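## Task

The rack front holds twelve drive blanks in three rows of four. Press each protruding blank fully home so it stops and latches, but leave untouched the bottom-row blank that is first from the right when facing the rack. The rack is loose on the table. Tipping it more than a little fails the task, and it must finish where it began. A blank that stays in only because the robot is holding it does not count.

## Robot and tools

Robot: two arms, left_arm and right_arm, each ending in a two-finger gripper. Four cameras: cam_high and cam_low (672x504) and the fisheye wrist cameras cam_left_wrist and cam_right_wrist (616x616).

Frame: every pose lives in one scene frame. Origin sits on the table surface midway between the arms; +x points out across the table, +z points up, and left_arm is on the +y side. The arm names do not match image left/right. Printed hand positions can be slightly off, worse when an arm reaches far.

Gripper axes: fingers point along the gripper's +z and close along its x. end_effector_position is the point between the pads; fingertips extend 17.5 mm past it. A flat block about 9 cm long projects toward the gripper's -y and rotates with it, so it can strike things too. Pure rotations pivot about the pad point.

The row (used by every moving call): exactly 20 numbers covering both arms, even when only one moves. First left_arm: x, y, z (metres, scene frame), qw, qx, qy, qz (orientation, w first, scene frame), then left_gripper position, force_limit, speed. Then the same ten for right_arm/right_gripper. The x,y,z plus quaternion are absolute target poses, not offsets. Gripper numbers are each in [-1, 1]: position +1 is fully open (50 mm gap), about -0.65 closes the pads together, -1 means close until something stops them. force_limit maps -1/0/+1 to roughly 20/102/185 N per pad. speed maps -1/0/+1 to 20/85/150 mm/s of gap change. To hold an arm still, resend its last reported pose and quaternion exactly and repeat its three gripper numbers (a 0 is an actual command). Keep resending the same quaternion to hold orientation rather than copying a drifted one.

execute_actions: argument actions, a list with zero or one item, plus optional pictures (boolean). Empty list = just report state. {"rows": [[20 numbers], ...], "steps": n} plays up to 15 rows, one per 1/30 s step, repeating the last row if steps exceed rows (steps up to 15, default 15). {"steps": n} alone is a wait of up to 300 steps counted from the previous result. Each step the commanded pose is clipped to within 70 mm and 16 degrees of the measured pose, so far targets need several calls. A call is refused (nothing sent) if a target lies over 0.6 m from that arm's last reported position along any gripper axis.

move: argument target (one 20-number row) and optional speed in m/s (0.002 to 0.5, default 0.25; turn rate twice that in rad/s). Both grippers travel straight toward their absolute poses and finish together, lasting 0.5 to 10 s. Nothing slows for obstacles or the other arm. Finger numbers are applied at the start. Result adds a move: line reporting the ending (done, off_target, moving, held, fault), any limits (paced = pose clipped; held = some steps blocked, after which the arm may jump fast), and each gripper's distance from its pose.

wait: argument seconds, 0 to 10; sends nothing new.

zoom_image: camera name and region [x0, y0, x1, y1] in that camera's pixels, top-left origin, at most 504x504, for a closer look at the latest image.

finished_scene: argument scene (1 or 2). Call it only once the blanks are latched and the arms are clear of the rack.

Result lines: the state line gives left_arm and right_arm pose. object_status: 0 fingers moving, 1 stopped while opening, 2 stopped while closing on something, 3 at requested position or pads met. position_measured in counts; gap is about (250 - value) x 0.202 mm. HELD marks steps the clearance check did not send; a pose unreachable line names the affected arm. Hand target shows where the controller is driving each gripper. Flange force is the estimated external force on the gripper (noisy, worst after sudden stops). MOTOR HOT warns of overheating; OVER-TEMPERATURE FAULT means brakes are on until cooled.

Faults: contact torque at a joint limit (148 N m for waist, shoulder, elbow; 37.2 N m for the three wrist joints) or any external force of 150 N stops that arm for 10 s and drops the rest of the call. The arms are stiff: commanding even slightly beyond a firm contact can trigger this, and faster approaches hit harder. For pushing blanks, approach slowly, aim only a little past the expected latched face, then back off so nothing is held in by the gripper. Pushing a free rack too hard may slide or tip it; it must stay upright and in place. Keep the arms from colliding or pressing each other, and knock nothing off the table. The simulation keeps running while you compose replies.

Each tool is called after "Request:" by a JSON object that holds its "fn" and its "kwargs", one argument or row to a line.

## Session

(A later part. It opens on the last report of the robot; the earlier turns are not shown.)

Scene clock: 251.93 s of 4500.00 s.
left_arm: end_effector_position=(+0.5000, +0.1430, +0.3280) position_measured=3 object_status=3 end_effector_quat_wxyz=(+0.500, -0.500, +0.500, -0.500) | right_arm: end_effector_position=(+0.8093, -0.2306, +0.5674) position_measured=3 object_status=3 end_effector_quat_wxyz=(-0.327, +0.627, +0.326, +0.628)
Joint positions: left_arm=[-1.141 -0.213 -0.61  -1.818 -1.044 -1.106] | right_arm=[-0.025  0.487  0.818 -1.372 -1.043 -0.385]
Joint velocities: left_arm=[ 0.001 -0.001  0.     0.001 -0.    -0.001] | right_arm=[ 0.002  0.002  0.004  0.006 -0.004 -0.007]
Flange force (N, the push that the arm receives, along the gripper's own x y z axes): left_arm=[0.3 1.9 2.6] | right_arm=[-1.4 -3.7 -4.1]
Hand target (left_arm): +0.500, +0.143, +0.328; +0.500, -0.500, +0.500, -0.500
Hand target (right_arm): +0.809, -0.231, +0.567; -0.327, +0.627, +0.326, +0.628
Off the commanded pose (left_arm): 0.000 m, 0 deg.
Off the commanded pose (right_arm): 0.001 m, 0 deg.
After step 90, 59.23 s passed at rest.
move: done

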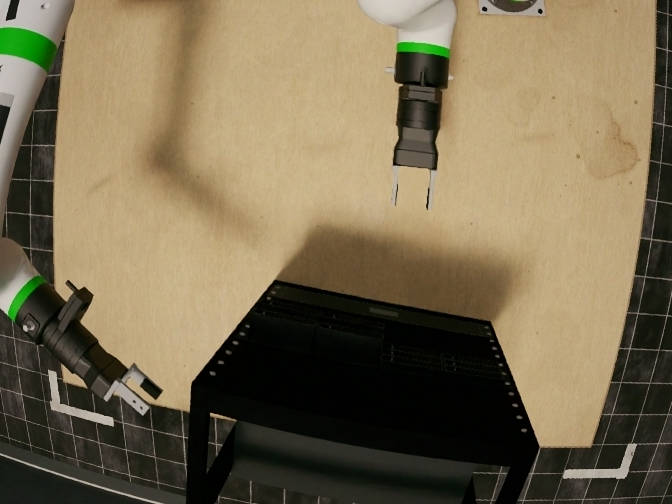

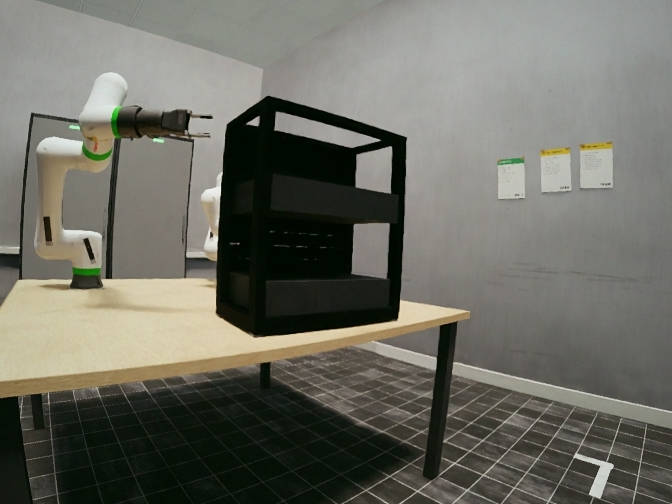

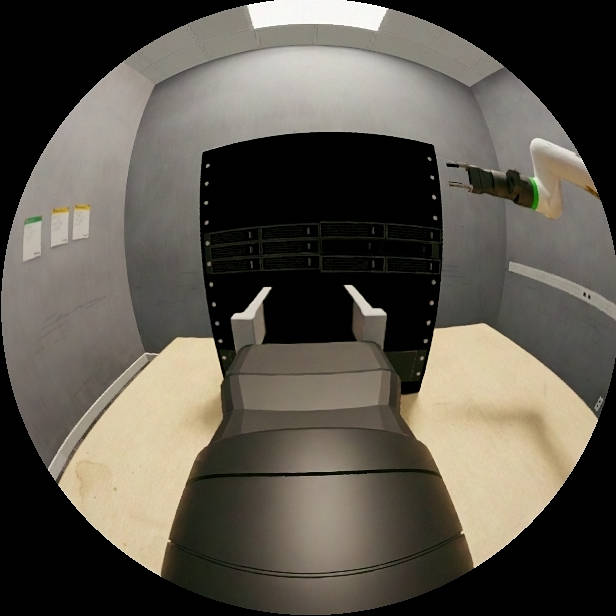

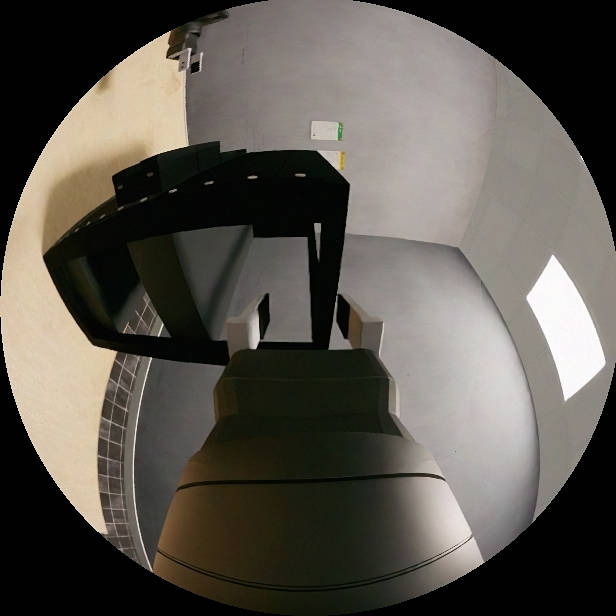

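Request:
{"fn": "move", "kwargs": {
  "target": [0.50, 0.143, 0.328, 0.5, -0.5, 0.5, -0.5, 1, 0, 0, 0.839, -0.189, 0.597, 0.3263, -0.6275, -0.3264, -0.6275, 1, 0, 0],
  "speed": 0.1
}}

Scene clock: 262.10 s of 4500.00 s.
left_arm: end_effector_position=(+0.5000, +0.1430, +0.3280) position_measured=3 object_status=3 end_effector_quat_wxyz=(+0.500, -0.500, +0.500, -0.500) | right_arm: end_effector_position=(+0.8389, -0.1891, +0.5972) position_measured=3 object_status=3 end_effector_quat_wxyz=(-0.326, +0.627, +0.326, +0.628)
Joint positions: left_arm=[-1.141 -0.213 -0.61  -1.818 -1.044 -1.106] | right_arm=[ 0.06   0.579  1.014 -1.264 -0.993 -0.527]
Joint velocities: left_arm=[-0.    -0.    -0.    -0.001  0.    -0.001] | right_arm=[ 0.001  0.002  0.005  0.003 -0.007 -0.004]
Flange force (N, the push that the arm receives, along the gripper's own x y z axes): left_arm=[0.7 1.8 3.9] | right_arm=[-4.0 -12.1 -9.7]
Hand target (left_arm): +0.500, +0.143, +0.328; +0.500, -0.500, +0.500, -0.500
Hand target (right_arm): +0.839, -0.189, +0.597; -0.326, +0.627, +0.326, +0.627
Off the commanded pose (left_arm): 0.000 m, 0 deg.
Off the commanded pose (right_arm): 0.000 m, 0 deg.
After step 90, 6.17 s passed at rest.
move: done

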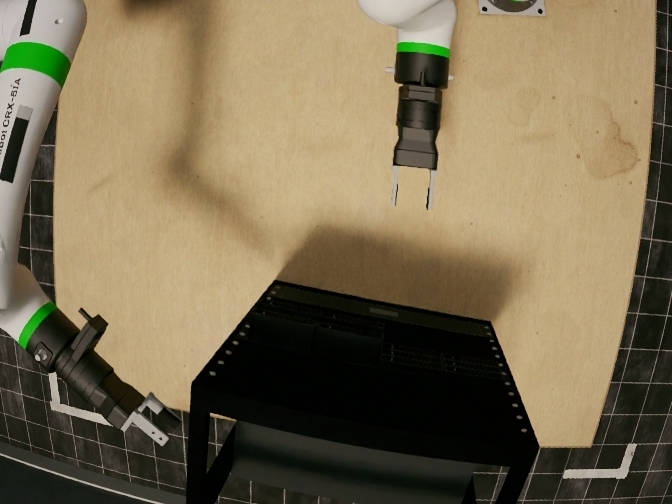

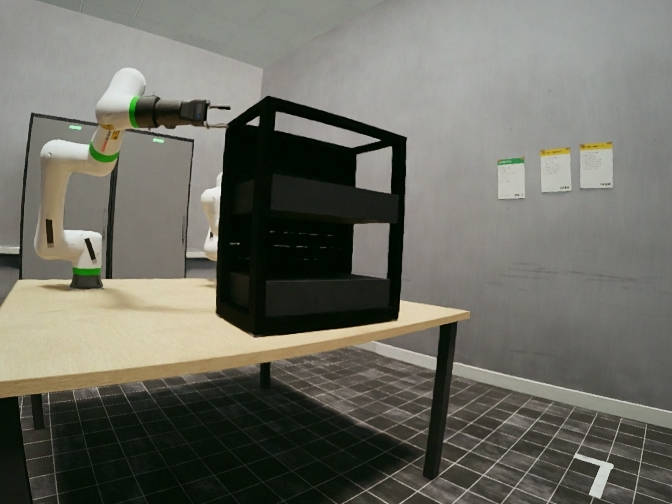

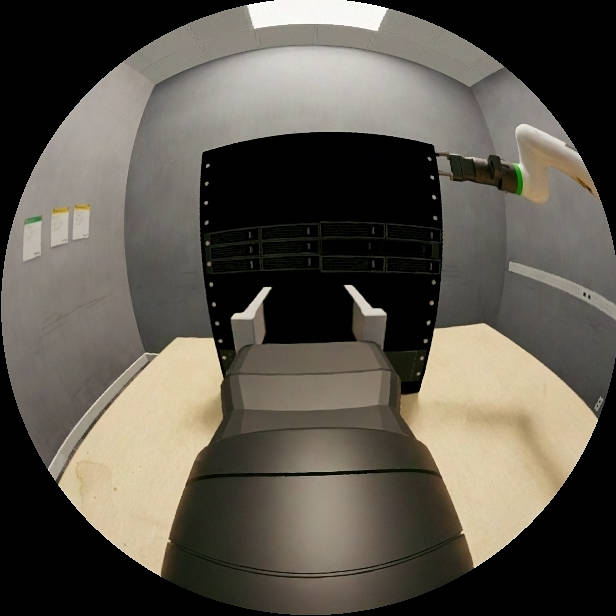

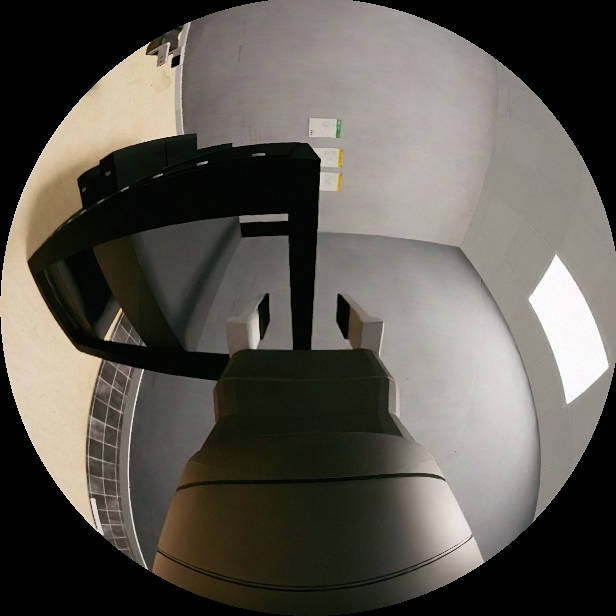

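Request:
{"fn": "move", "kwargs": {
  "target": [0.50, 0.143, 0.328, 0.5, -0.5, 0.5, -0.5, 1, 0, 0, 0.8734, -0.1399, 0.597, 0.3263, -0.6275, -0.3264, -0.6275, 1, 0, 0],
  "speed": 0.05
}}

Scene clock: 269.33 s of 4500.00 s.
left_arm: end_effector_position=(+0.5000, +0.1430, +0.3280) position_measured=3 object_status=3 end_effector_quat_wxyz=(+0.500, -0.500, +0.500, -0.500) | right_arm: end_effector_position=(+0.8733, -0.1400, +0.5972) position_measured=3 object_status=3 end_effector_quat_wxyz=(-0.326, +0.627, +0.326, +0.627)
Joint positions: left_arm=[-1.141 -0.213 -0.61  -1.818 -1.044 -1.106] | right_arm=[ 0.145  0.706  1.203 -1.167 -0.944 -0.63 ]
Joint velocities: left_arm=[ 0.     0.001 -0.    -0.     0.     0.001] | right_arm=[ 0.001  0.004  0.006  0.003  0.    -0.003]
Flange force (N, the push that the arm receives, along the gripper's own x y z axes): left_arm=[-0.6 1.8 2.4] | right_arm=no reading
Hand target (left_arm): +0.500, +0.143, +0.328; +0.500, -0.500, +0.500, -0.500
Hand target (right_arm): +0.873, -0.140, +0.597; -0.326, +0.627, +0.326, +0.627
Off the commanded pose (left_arm): 0.000 m, 0 deg.
Off the commanded pose (right_arm): 0.000 m, 0 deg.
After step 90, 2.70 s passed at rest.
move: done

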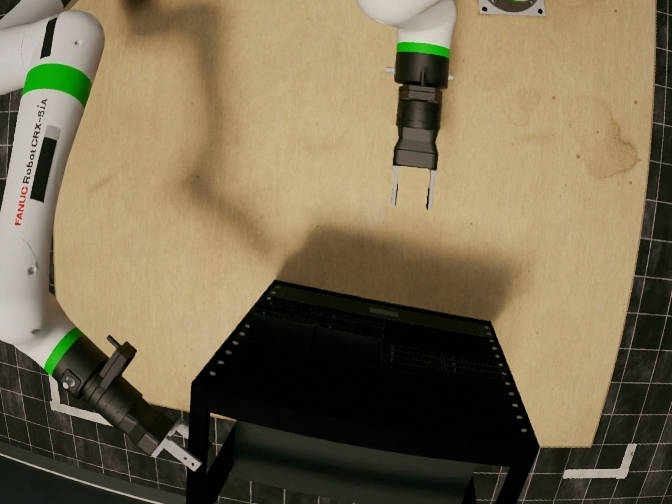

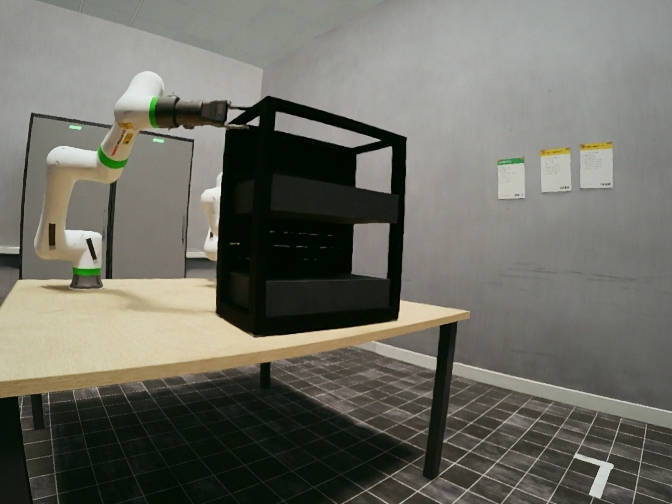

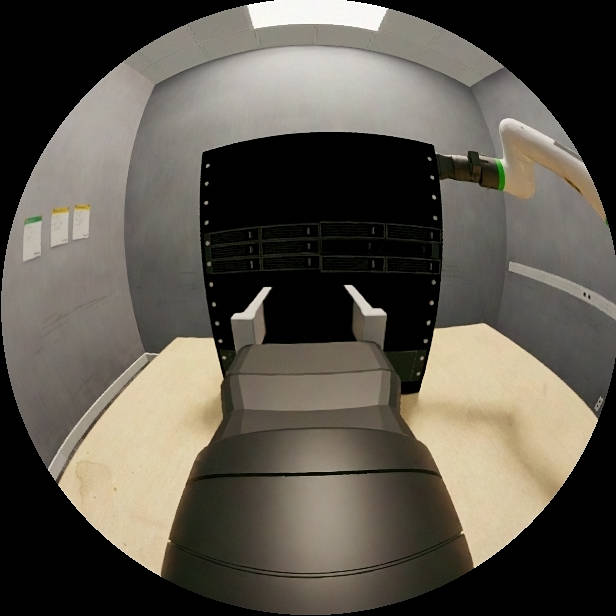

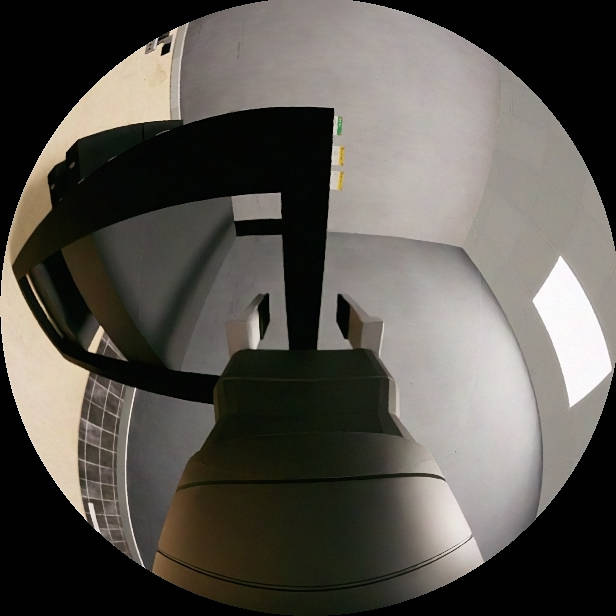

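Request:
{"fn": "zoom_image", "kwargs": {
  "camera": "cam_high",
  "region": [100, 360, 280, 504]
}}

Region (100, 360, 280, 504) of cam_high's 672x504 image, scaled by 2.800, with more detail than that image has; it fills the top 403 rows of this view, and the rest is white.

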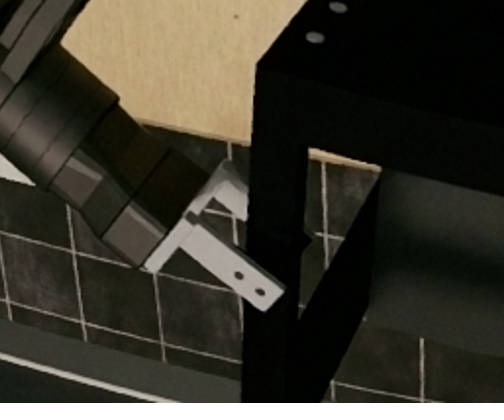

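Request:
{"fn": "move", "kwargs": {
  "target": [0.68, 0.064, 0.36, 0.5, -0.5, 0.5, -0.5, -1, 0, 0.5, 0.878, -0.1334, 0.597, 0.3263, -0.6275, -0.3264, -0.6275, 1, 0, 0],
  "speed": 0.2
}}

Request:
{"fn": "move", "kwargs": {
  "target": [0.68, 0.064, 0.36, 0.5, -0.5, 0.5, -0.5, -1, 0, 0.5, 0.878, -0.1334, 0.597, 0.3263, -0.6275, -0.3264, -0.6275, -1, 0.5, -0.3],
  "speed": 0.1
}}

Scene clock: 289.37 s of 4500.00 s.
left_arm: end_effector_position=(+0.6799, +0.0640, +0.3602) position_measured=253 object_status=3 end_effector_quat_wxyz=(+0.500, -0.500, +0.500, -0.500) | right_arm: end_effector_position=(+0.8780, -0.1334, +0.5970) position_measured=3 object_status=3 end_effector_quat_wxyz=(-0.326, +0.627, +0.326, +0.627)
Joint positions: left_arm=[-0.915  0.188 -0.132 -1.887 -0.819 -1.124] | right_arm=[ 0.157  0.726  1.234 -1.151 -0.939 -0.647]
Joint velocities: left_arm=[-0.     0.002  0.003  0.001  0.002 -0.003] | right_arm=[ 0.     0.001  0.     0.    -0.002 -0.001]
Flange force (N, the push that the arm receives, along the gripper's own x y z axes): left_arm=[0.4 1.4 1.6] | right_arm=no reading
Hand target (left_arm): +0.680, +0.064, +0.360; +0.500, -0.500, +0.500, -0.500
Hand target (right_arm): +0.878, -0.133, +0.597; -0.326, +0.627, +0.326, +0.627
Off the commanded pose (left_arm): 0.000 m, 0 deg.
Off the commanded pose (right_arm): 0.000 m, 0 deg.
After step 90, 15.53 s passed at rest.
move: done

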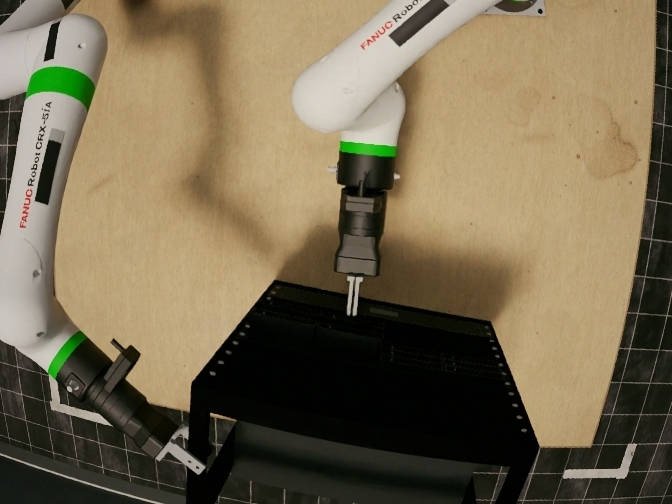

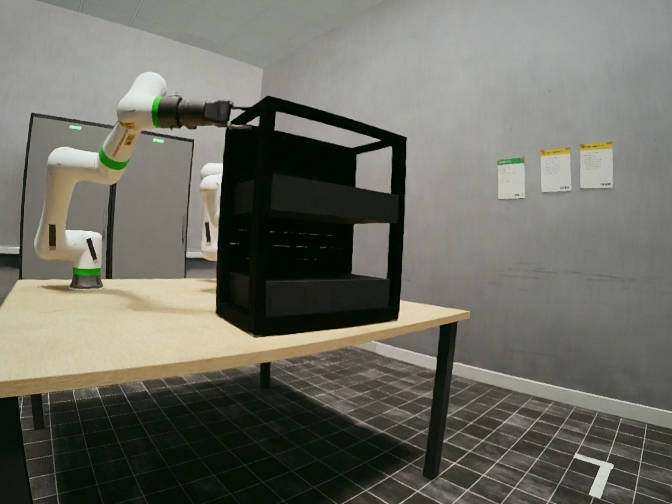

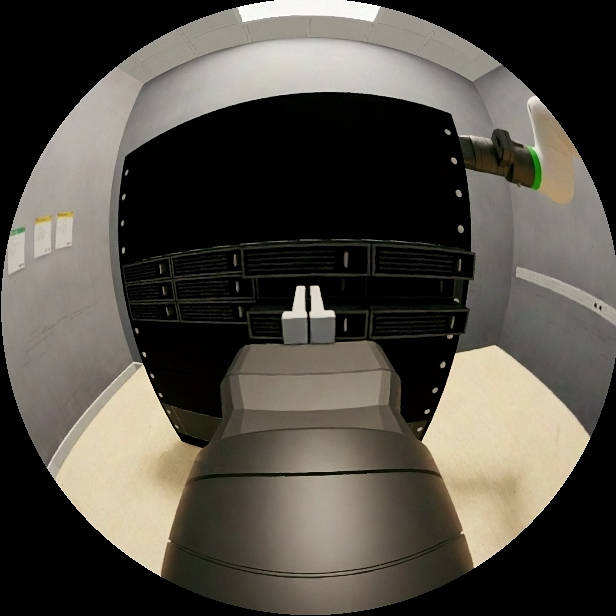

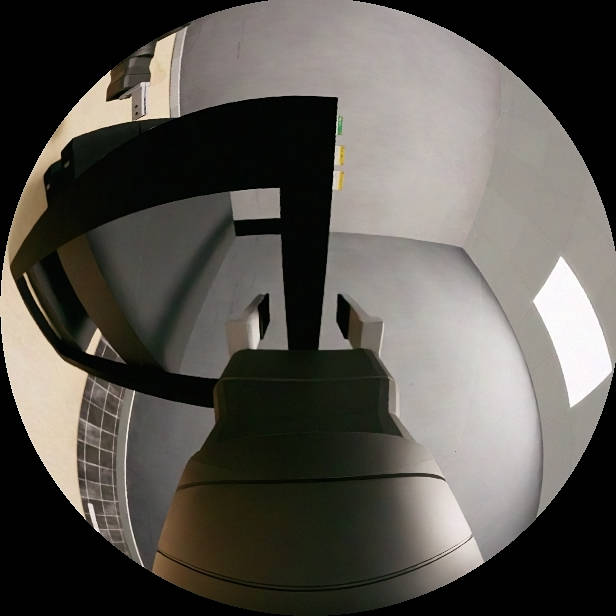

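Scene clock: 290.07 s of 4500.00 s.
left_arm: end_effector_position=(+0.6800, +0.0640, +0.3600) position_measured=253 object_status=3 end_effector_quat_wxyz=(+0.500, -0.500, +0.500, -0.500) | right_arm: end_effector_position=(+0.8780, -0.1334, +0.5970) position_measured=153 object_status=2 end_effector_quat_wxyz=(-0.326, +0.627, +0.326, +0.627)
Joint positions: left_arm=[-0.915  0.188 -0.132 -1.887 -0.819 -1.125] | right_arm=[ 0.157  0.726  1.234 -1.151 -0.939 -0.647]
Joint velocities: left_arm=[ 0.     0.001  0.     0.     0.    -0.002] | right_arm=[ 0.     0.    -0.     0.     0.001  0.001]
Flange force (N, the push that the arm receives, along the gripper's own x y z axes): left_arm=[1.1 3.4 4.2] | right_arm=no reading
Hand target (left_arm): +0.680, +0.064, +0.360; +0.500, -0.500, +0.500, -0.500
Hand target (right_arm): +0.878, -0.133, +0.597; -0.326, +0.627, +0.326, +0.627
Off the commanded pose (left_arm): 0.000 m, 0 deg.
Off the commanded pose (right_arm): 0.000 m, 0 deg.
move: done

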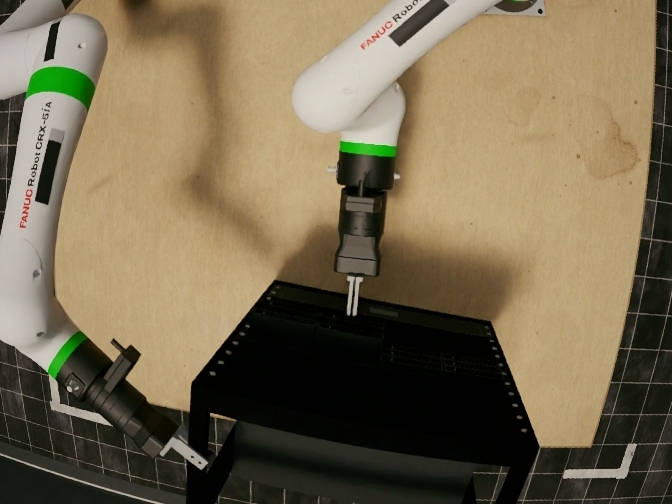

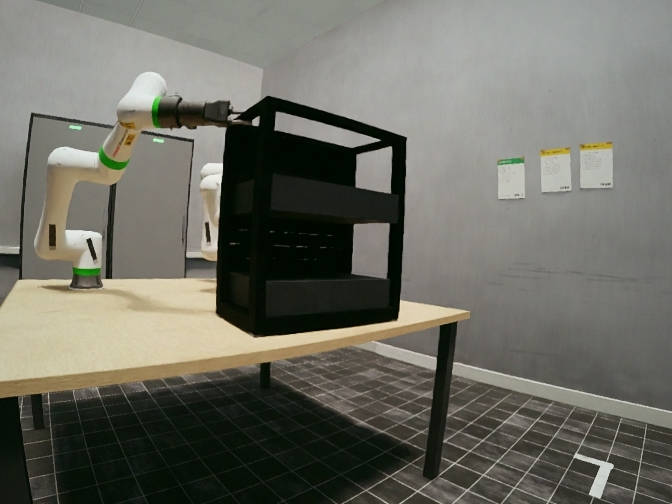

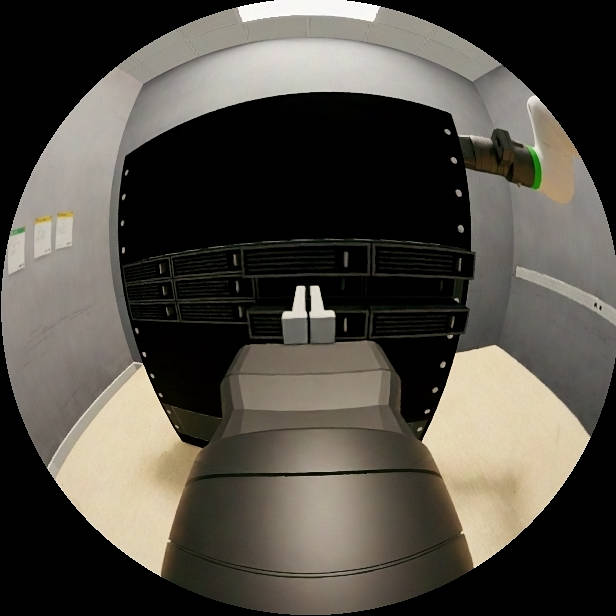

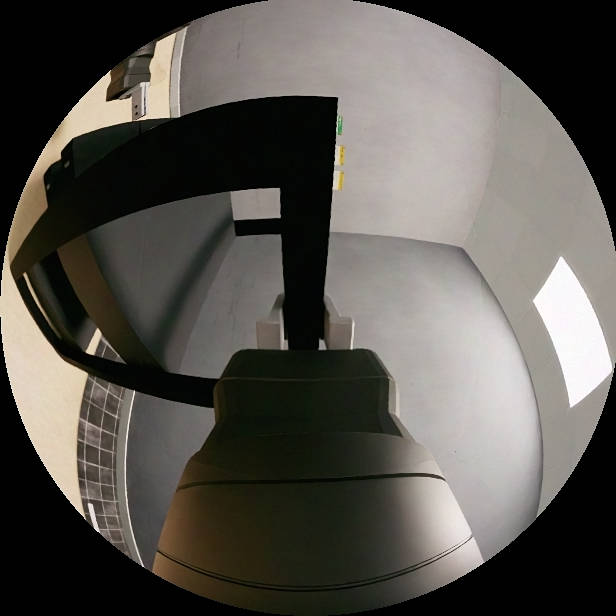

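Request:
{"fn": "zoom_image", "kwargs": {
  "camera": "cam_left_wrist",
  "region": [110, 200, 490, 360]
}}

Region (110, 200, 490, 360) of cam_left_wrist's 616x616 image, scaled by 1.326, with more detail than that image has; it fills the top 212 rows of this view, and the rest is white.

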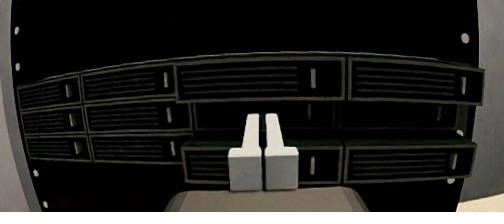

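Request:
{"fn": "move", "kwargs": {
  "target": [0.705, 0.075, 0.323, 0.5, -0.5, 0.5, -0.5, -1, 0, 0.5, 0.878, -0.1334, 0.597, 0.3263, -0.6275, -0.3264, -0.6275, -1, 0.5, -0.3],
  "speed": 0.1
}}

Scene clock: 318.97 s of 4500.00 s.
left_arm: end_effector_position=(+0.7049, +0.0751, +0.3232) position_measured=253 object_status=3 end_effector_quat_wxyz=(+0.500, -0.500, +0.500, -0.500) | right_arm: end_effector_position=(+0.8780, -0.1334, +0.5970) position_measured=153 object_status=2 end_effector_quat_wxyz=(-0.326, +0.627, +0.326, +0.627)
Joint positions: left_arm=[-0.886  0.276 -0.137 -1.986 -0.827 -0.994] | right_arm=[ 0.157  0.726  1.234 -1.151 -0.939 -0.647]
Joint velocities: left_arm=[ 0.001  0.002  0.    -0.003 -0.001  0.004] | right_arm=[ 0.    -0.    -0.     0.     0.001 -0.   ]
Flange force (N, the push that the arm receives, along the gripper's own x y z axes): left_arm=[-0.8 -0.5 -5.2] | right_arm=no reading
Hand target (left_arm): +0.705, +0.075, +0.323; +0.500, -0.500, +0.500, -0.500
Hand target (right_arm): +0.878, -0.133, +0.597; -0.326, +0.627, +0.326, +0.627
Off the commanded pose (left_arm): 0.000 m, 0 deg.
Off the commanded pose (right_arm): 0.000 m, 0 deg.
After step 90, 25.07 s passed at rest.
move: done

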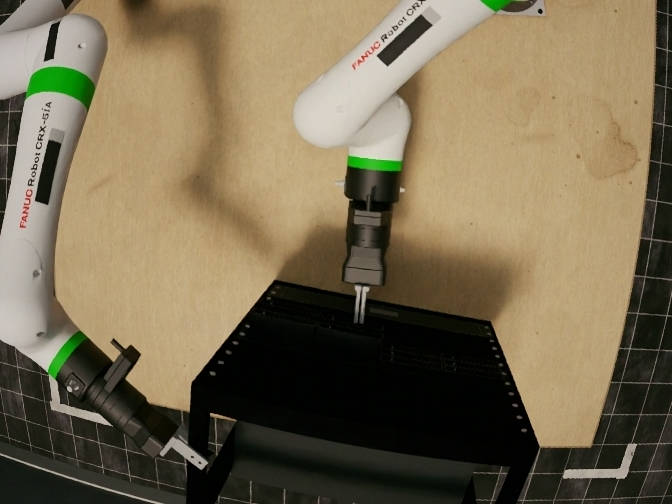

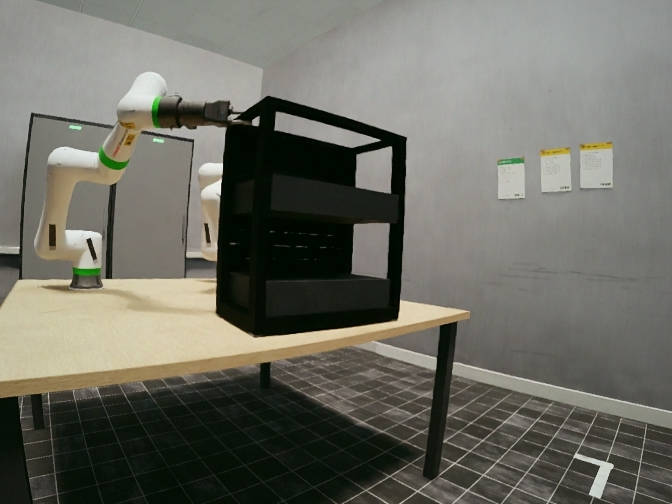

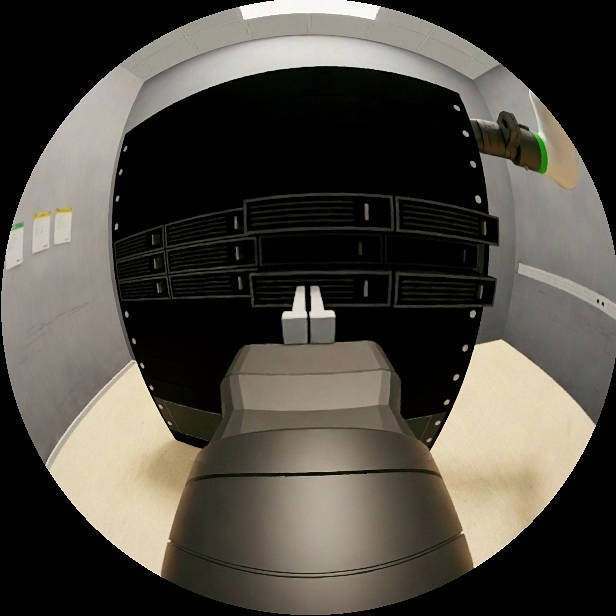

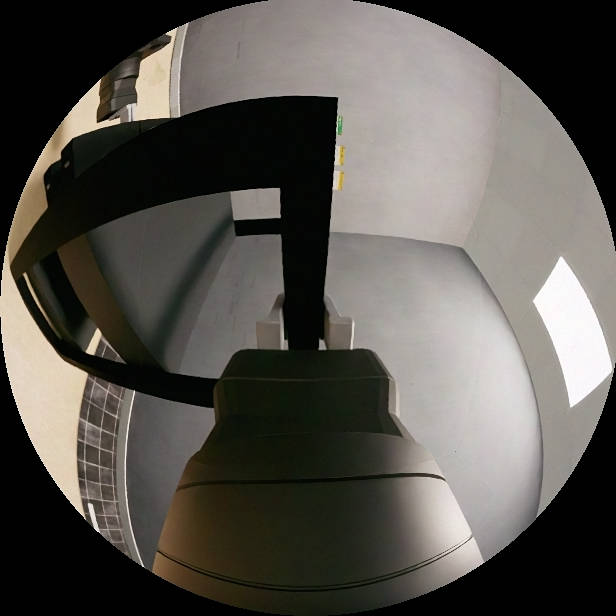

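Request:
{"fn": "zoom_image", "kwargs": {
  "camera": "cam_left_wrist",
  "region": [100, 170, 510, 350]
}}

Region (100, 170, 510, 350) of cam_left_wrist's 616x616 image, scaled by 1.229, with more detail than that image has; it fills the top 221 rows of this view, and the rest is white.

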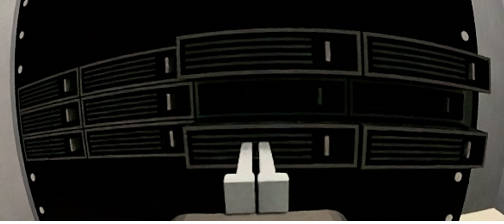

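Request:
{"fn": "move", "kwargs": {
  "target": [0.74, 0.072, 0.326, 0.5, -0.5, 0.5, -0.5, -1, 0, 0.5, 0.878, -0.1334, 0.597, 0.3263, -0.6275, -0.3264, -0.6275, -1, 0.5, -0.3],
  "speed": 0.03
}}

Scene clock: 340.47 s of 4500.00 s.
left_arm: end_effector_position=(+0.7366, +0.0724, +0.3252) position_measured=253 object_status=3 end_effector_quat_wxyz=(+0.500, -0.500, +0.500, -0.500) | right_arm: end_effector_position=(+0.8780, -0.1334, +0.5970) position_measured=153 object_status=2 end_effector_quat_wxyz=(-0.326, +0.627, +0.326, +0.627)
Joint positions: left_arm=[-0.847  0.329 -0.059 -1.992 -0.784 -1.006] | right_arm=[ 0.157  0.726  1.234 -1.151 -0.939 -0.647]
Joint velocities: left_arm=[ 0.    -0.001  0.     0.    -0.     0.   ] | right_arm=[-0.     0.    -0.    -0.    -0.001 -0.001]
Flange force (N, the push that the arm receives, along the gripper's own x y z axes): left_arm=[-5.2 -10.4 -65.8] | right_arm=no reading
Hand target (left_arm): +0.737, +0.072, +0.325; +0.500, -0.500, +0.500, -0.500
Hand target (right_arm): +0.878, -0.133, +0.597; -0.326, +0.627, +0.326, +0.627
Off the commanded pose (left_arm): 0.003 m, 0 deg.
Off the commanded pose (right_arm): 0.000 m, 0 deg.
FORCE FAULT: contact force on the left arm reached its limit, and that arm stopped for 10 seconds. The contact can be on any part of that arm, not only on its tool. That arm's remaining commands of this call were not run. That arm holds still and accepts commands again. Move the arm away from the contact; if what it grips holds it there, let go first. Pushing or pulling that hard again can fault the arm again.
After step 90, 7.23 s passed at rest.
move: fault (left_arm)

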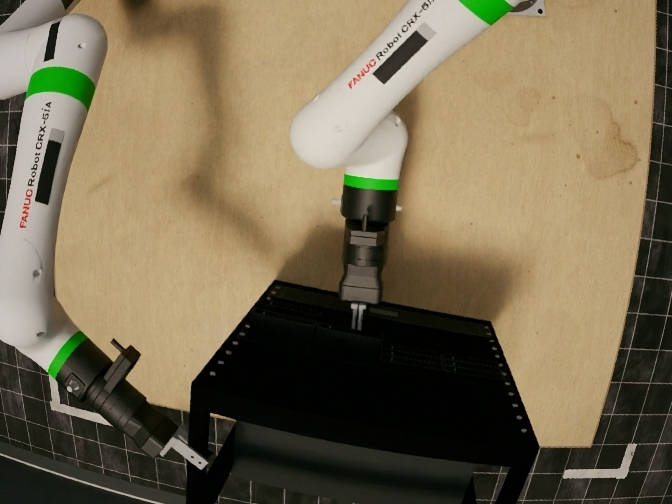

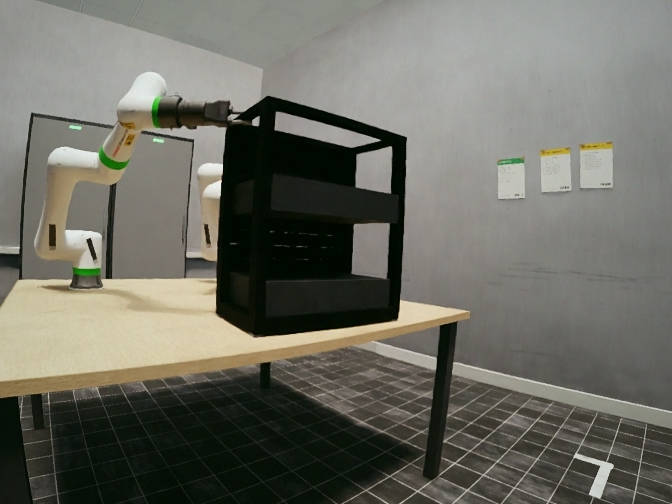

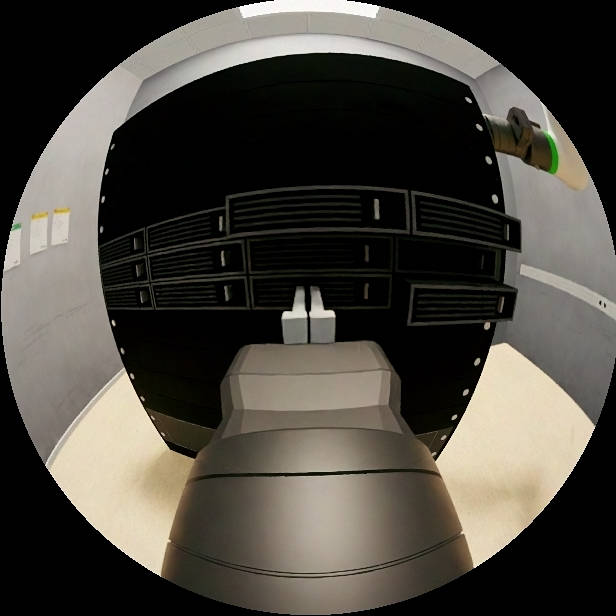

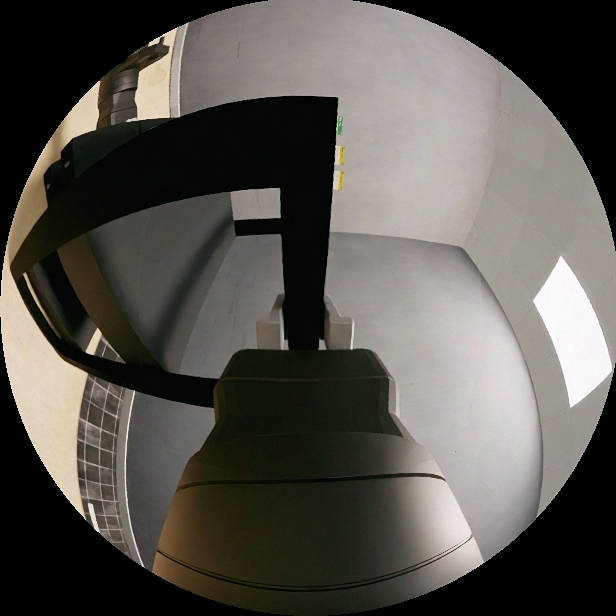

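Request:
{"fn": "move", "kwargs": {
  "target": [0.68, 0.072, 0.326, 0.5, -0.5, 0.5, -0.5, -1, 0, 0.5, 0.878, -0.1334, 0.597, 0.3263, -0.6275, -0.3264, -0.6275, -1, 0.5, -0.3],
  "speed": 0.1
}}

Request:
{"fn": "move", "kwargs": {
  "target": [0.685, 0.072, 0.386, 0.5, -0.5, 0.5, -0.5, -1, 0, 0.5, 0.878, -0.1334, 0.597, 0.3263, -0.6275, -0.3264, -0.6275, -1, 0.5, -0.3],
  "speed": 0.1
}}

Scene clock: 347.37 s of 4500.00 s.
left_arm: end_effector_position=(+0.6801, +0.0720, +0.3259) position_measured=253 object_status=3 end_effector_quat_wxyz=(+0.500, -0.500, +0.500, -0.500) | right_arm: end_effector_position=(+0.8780, -0.1334, +0.5970) position_measured=153 object_status=2 end_effector_quat_wxyz=(-0.326, +0.627, +0.326, +0.627)
Joint positions: left_arm=[-0.922  0.233 -0.181 -1.96  -0.857 -1.011] | right_arm=[ 0.157  0.726  1.234 -1.151 -0.939 -0.647]
Joint velocities: left_arm=[-0.002 -0.004 -0.002  0.002 -0.001 -0.   ] | right_arm=[ 0.     0.001  0.    -0.     0.002 -0.   ]
Flange force (N, the push that the arm receives, along the gripper's own x y z axes): left_arm=[-1.2 2.5 0.5] | right_arm=no reading
Hand target (left_arm): +0.680, +0.072, +0.326; +0.500, -0.500, +0.500, -0.500
Hand target (right_arm): +0.878, -0.133, +0.597; -0.326, +0.627, +0.326, +0.627
Off the commanded pose (left_arm): 0.000 m, 0 deg.
Off the commanded pose (right_arm): 0.000 m, 0 deg.
After step 90, 2.93 s passed at rest.
move: done

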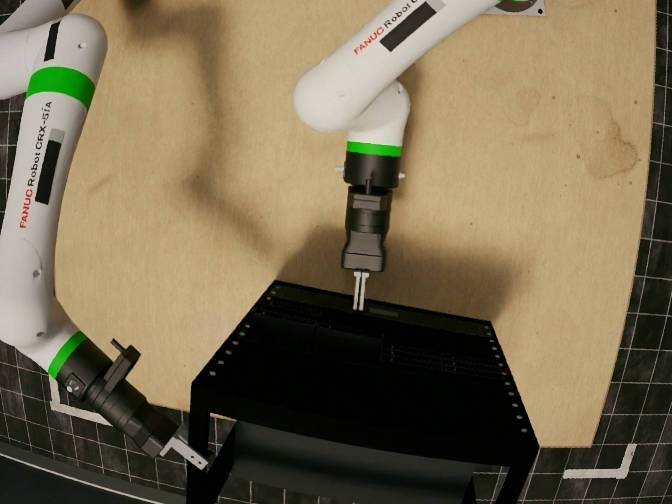

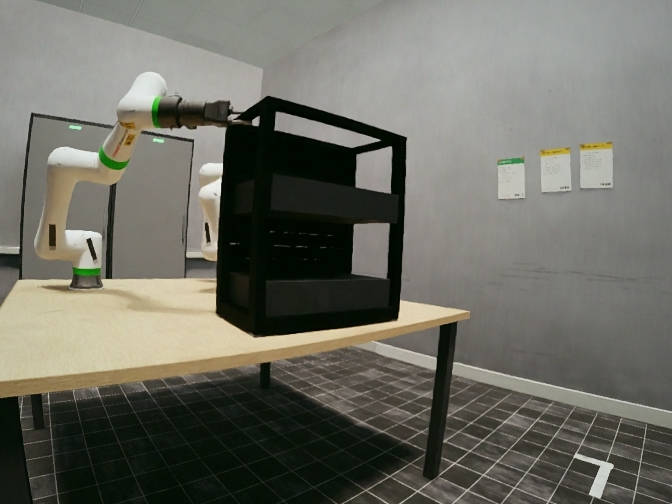

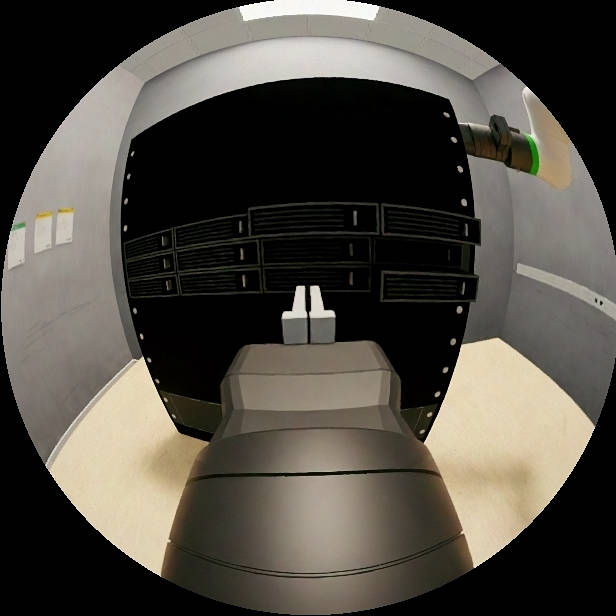

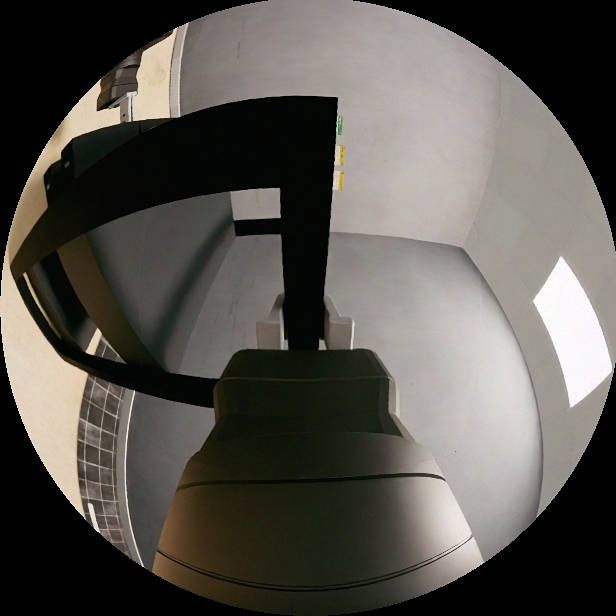

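Scene clock: 348.37 s of 4500.00 s.
left_arm: end_effector_position=(+0.6850, +0.0718, +0.3858) position_measured=253 object_status=3 end_effector_quat_wxyz=(+0.500, -0.500, +0.500, -0.500) | right_arm: end_effector_position=(+0.8780, -0.1334, +0.5970) position_measured=153 object_status=2 end_effector_quat_wxyz=(-0.326, +0.627, +0.326, +0.627)
Joint positions: left_arm=[-0.882  0.149 -0.106 -1.843 -0.769 -1.2  ] | right_arm=[ 0.157  0.726  1.234 -1.151 -0.939 -0.647]
Joint velocities: left_arm=[ 0.003 -0.001  0.002  0.004  0.002 -0.005] | right_arm=[-0.     0.     0.001 -0.    -0.    -0.   ]
Flange force (N, the push that the arm receives, along the gripper's own x y z axes): left_arm=[-0.2 3.3 1.7] | right_arm=no reading
Hand target (left_arm): +0.685, +0.072, +0.386; +0.500, -0.500, +0.500, -0.500
Hand target (right_arm): +0.878, -0.133, +0.597; -0.326, +0.627, +0.326, +0.627
Off the commanded pose (left_arm): 0.000 m, 0 deg.
Off the commanded pose (right_arm): 0.000 m, 0 deg.
move: done

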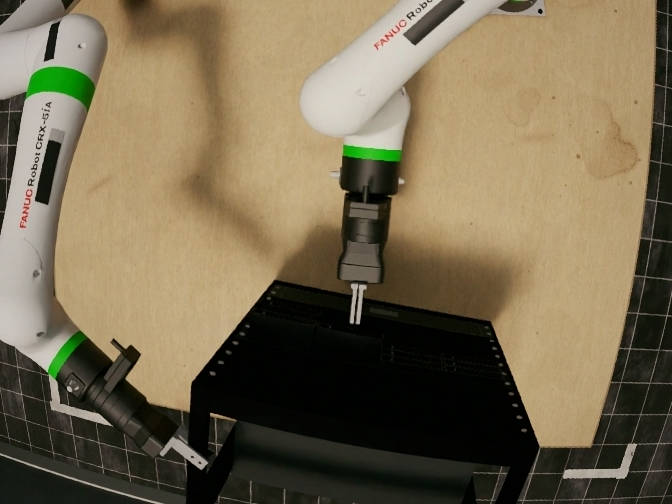

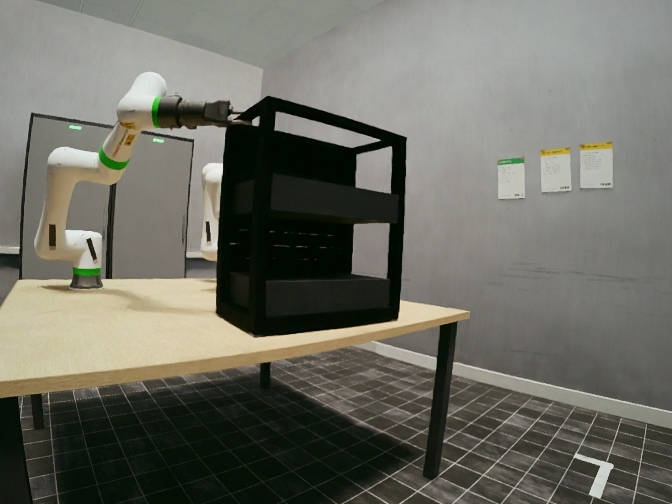

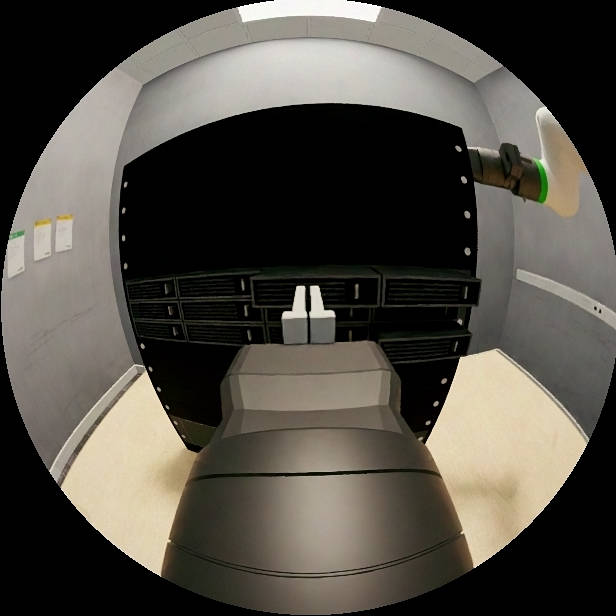

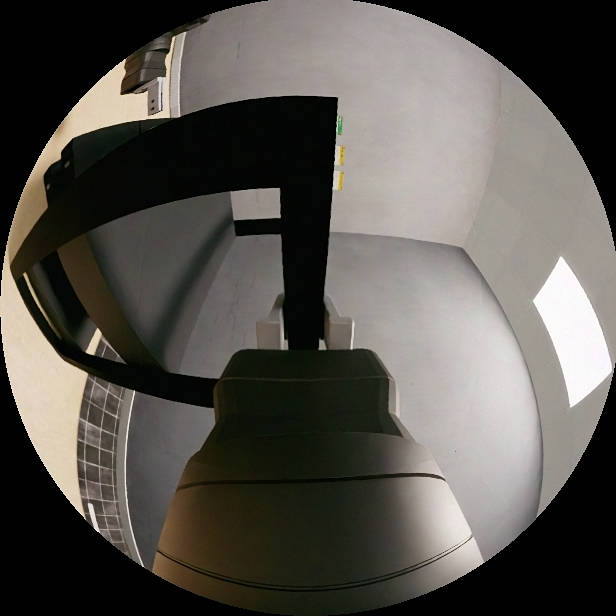

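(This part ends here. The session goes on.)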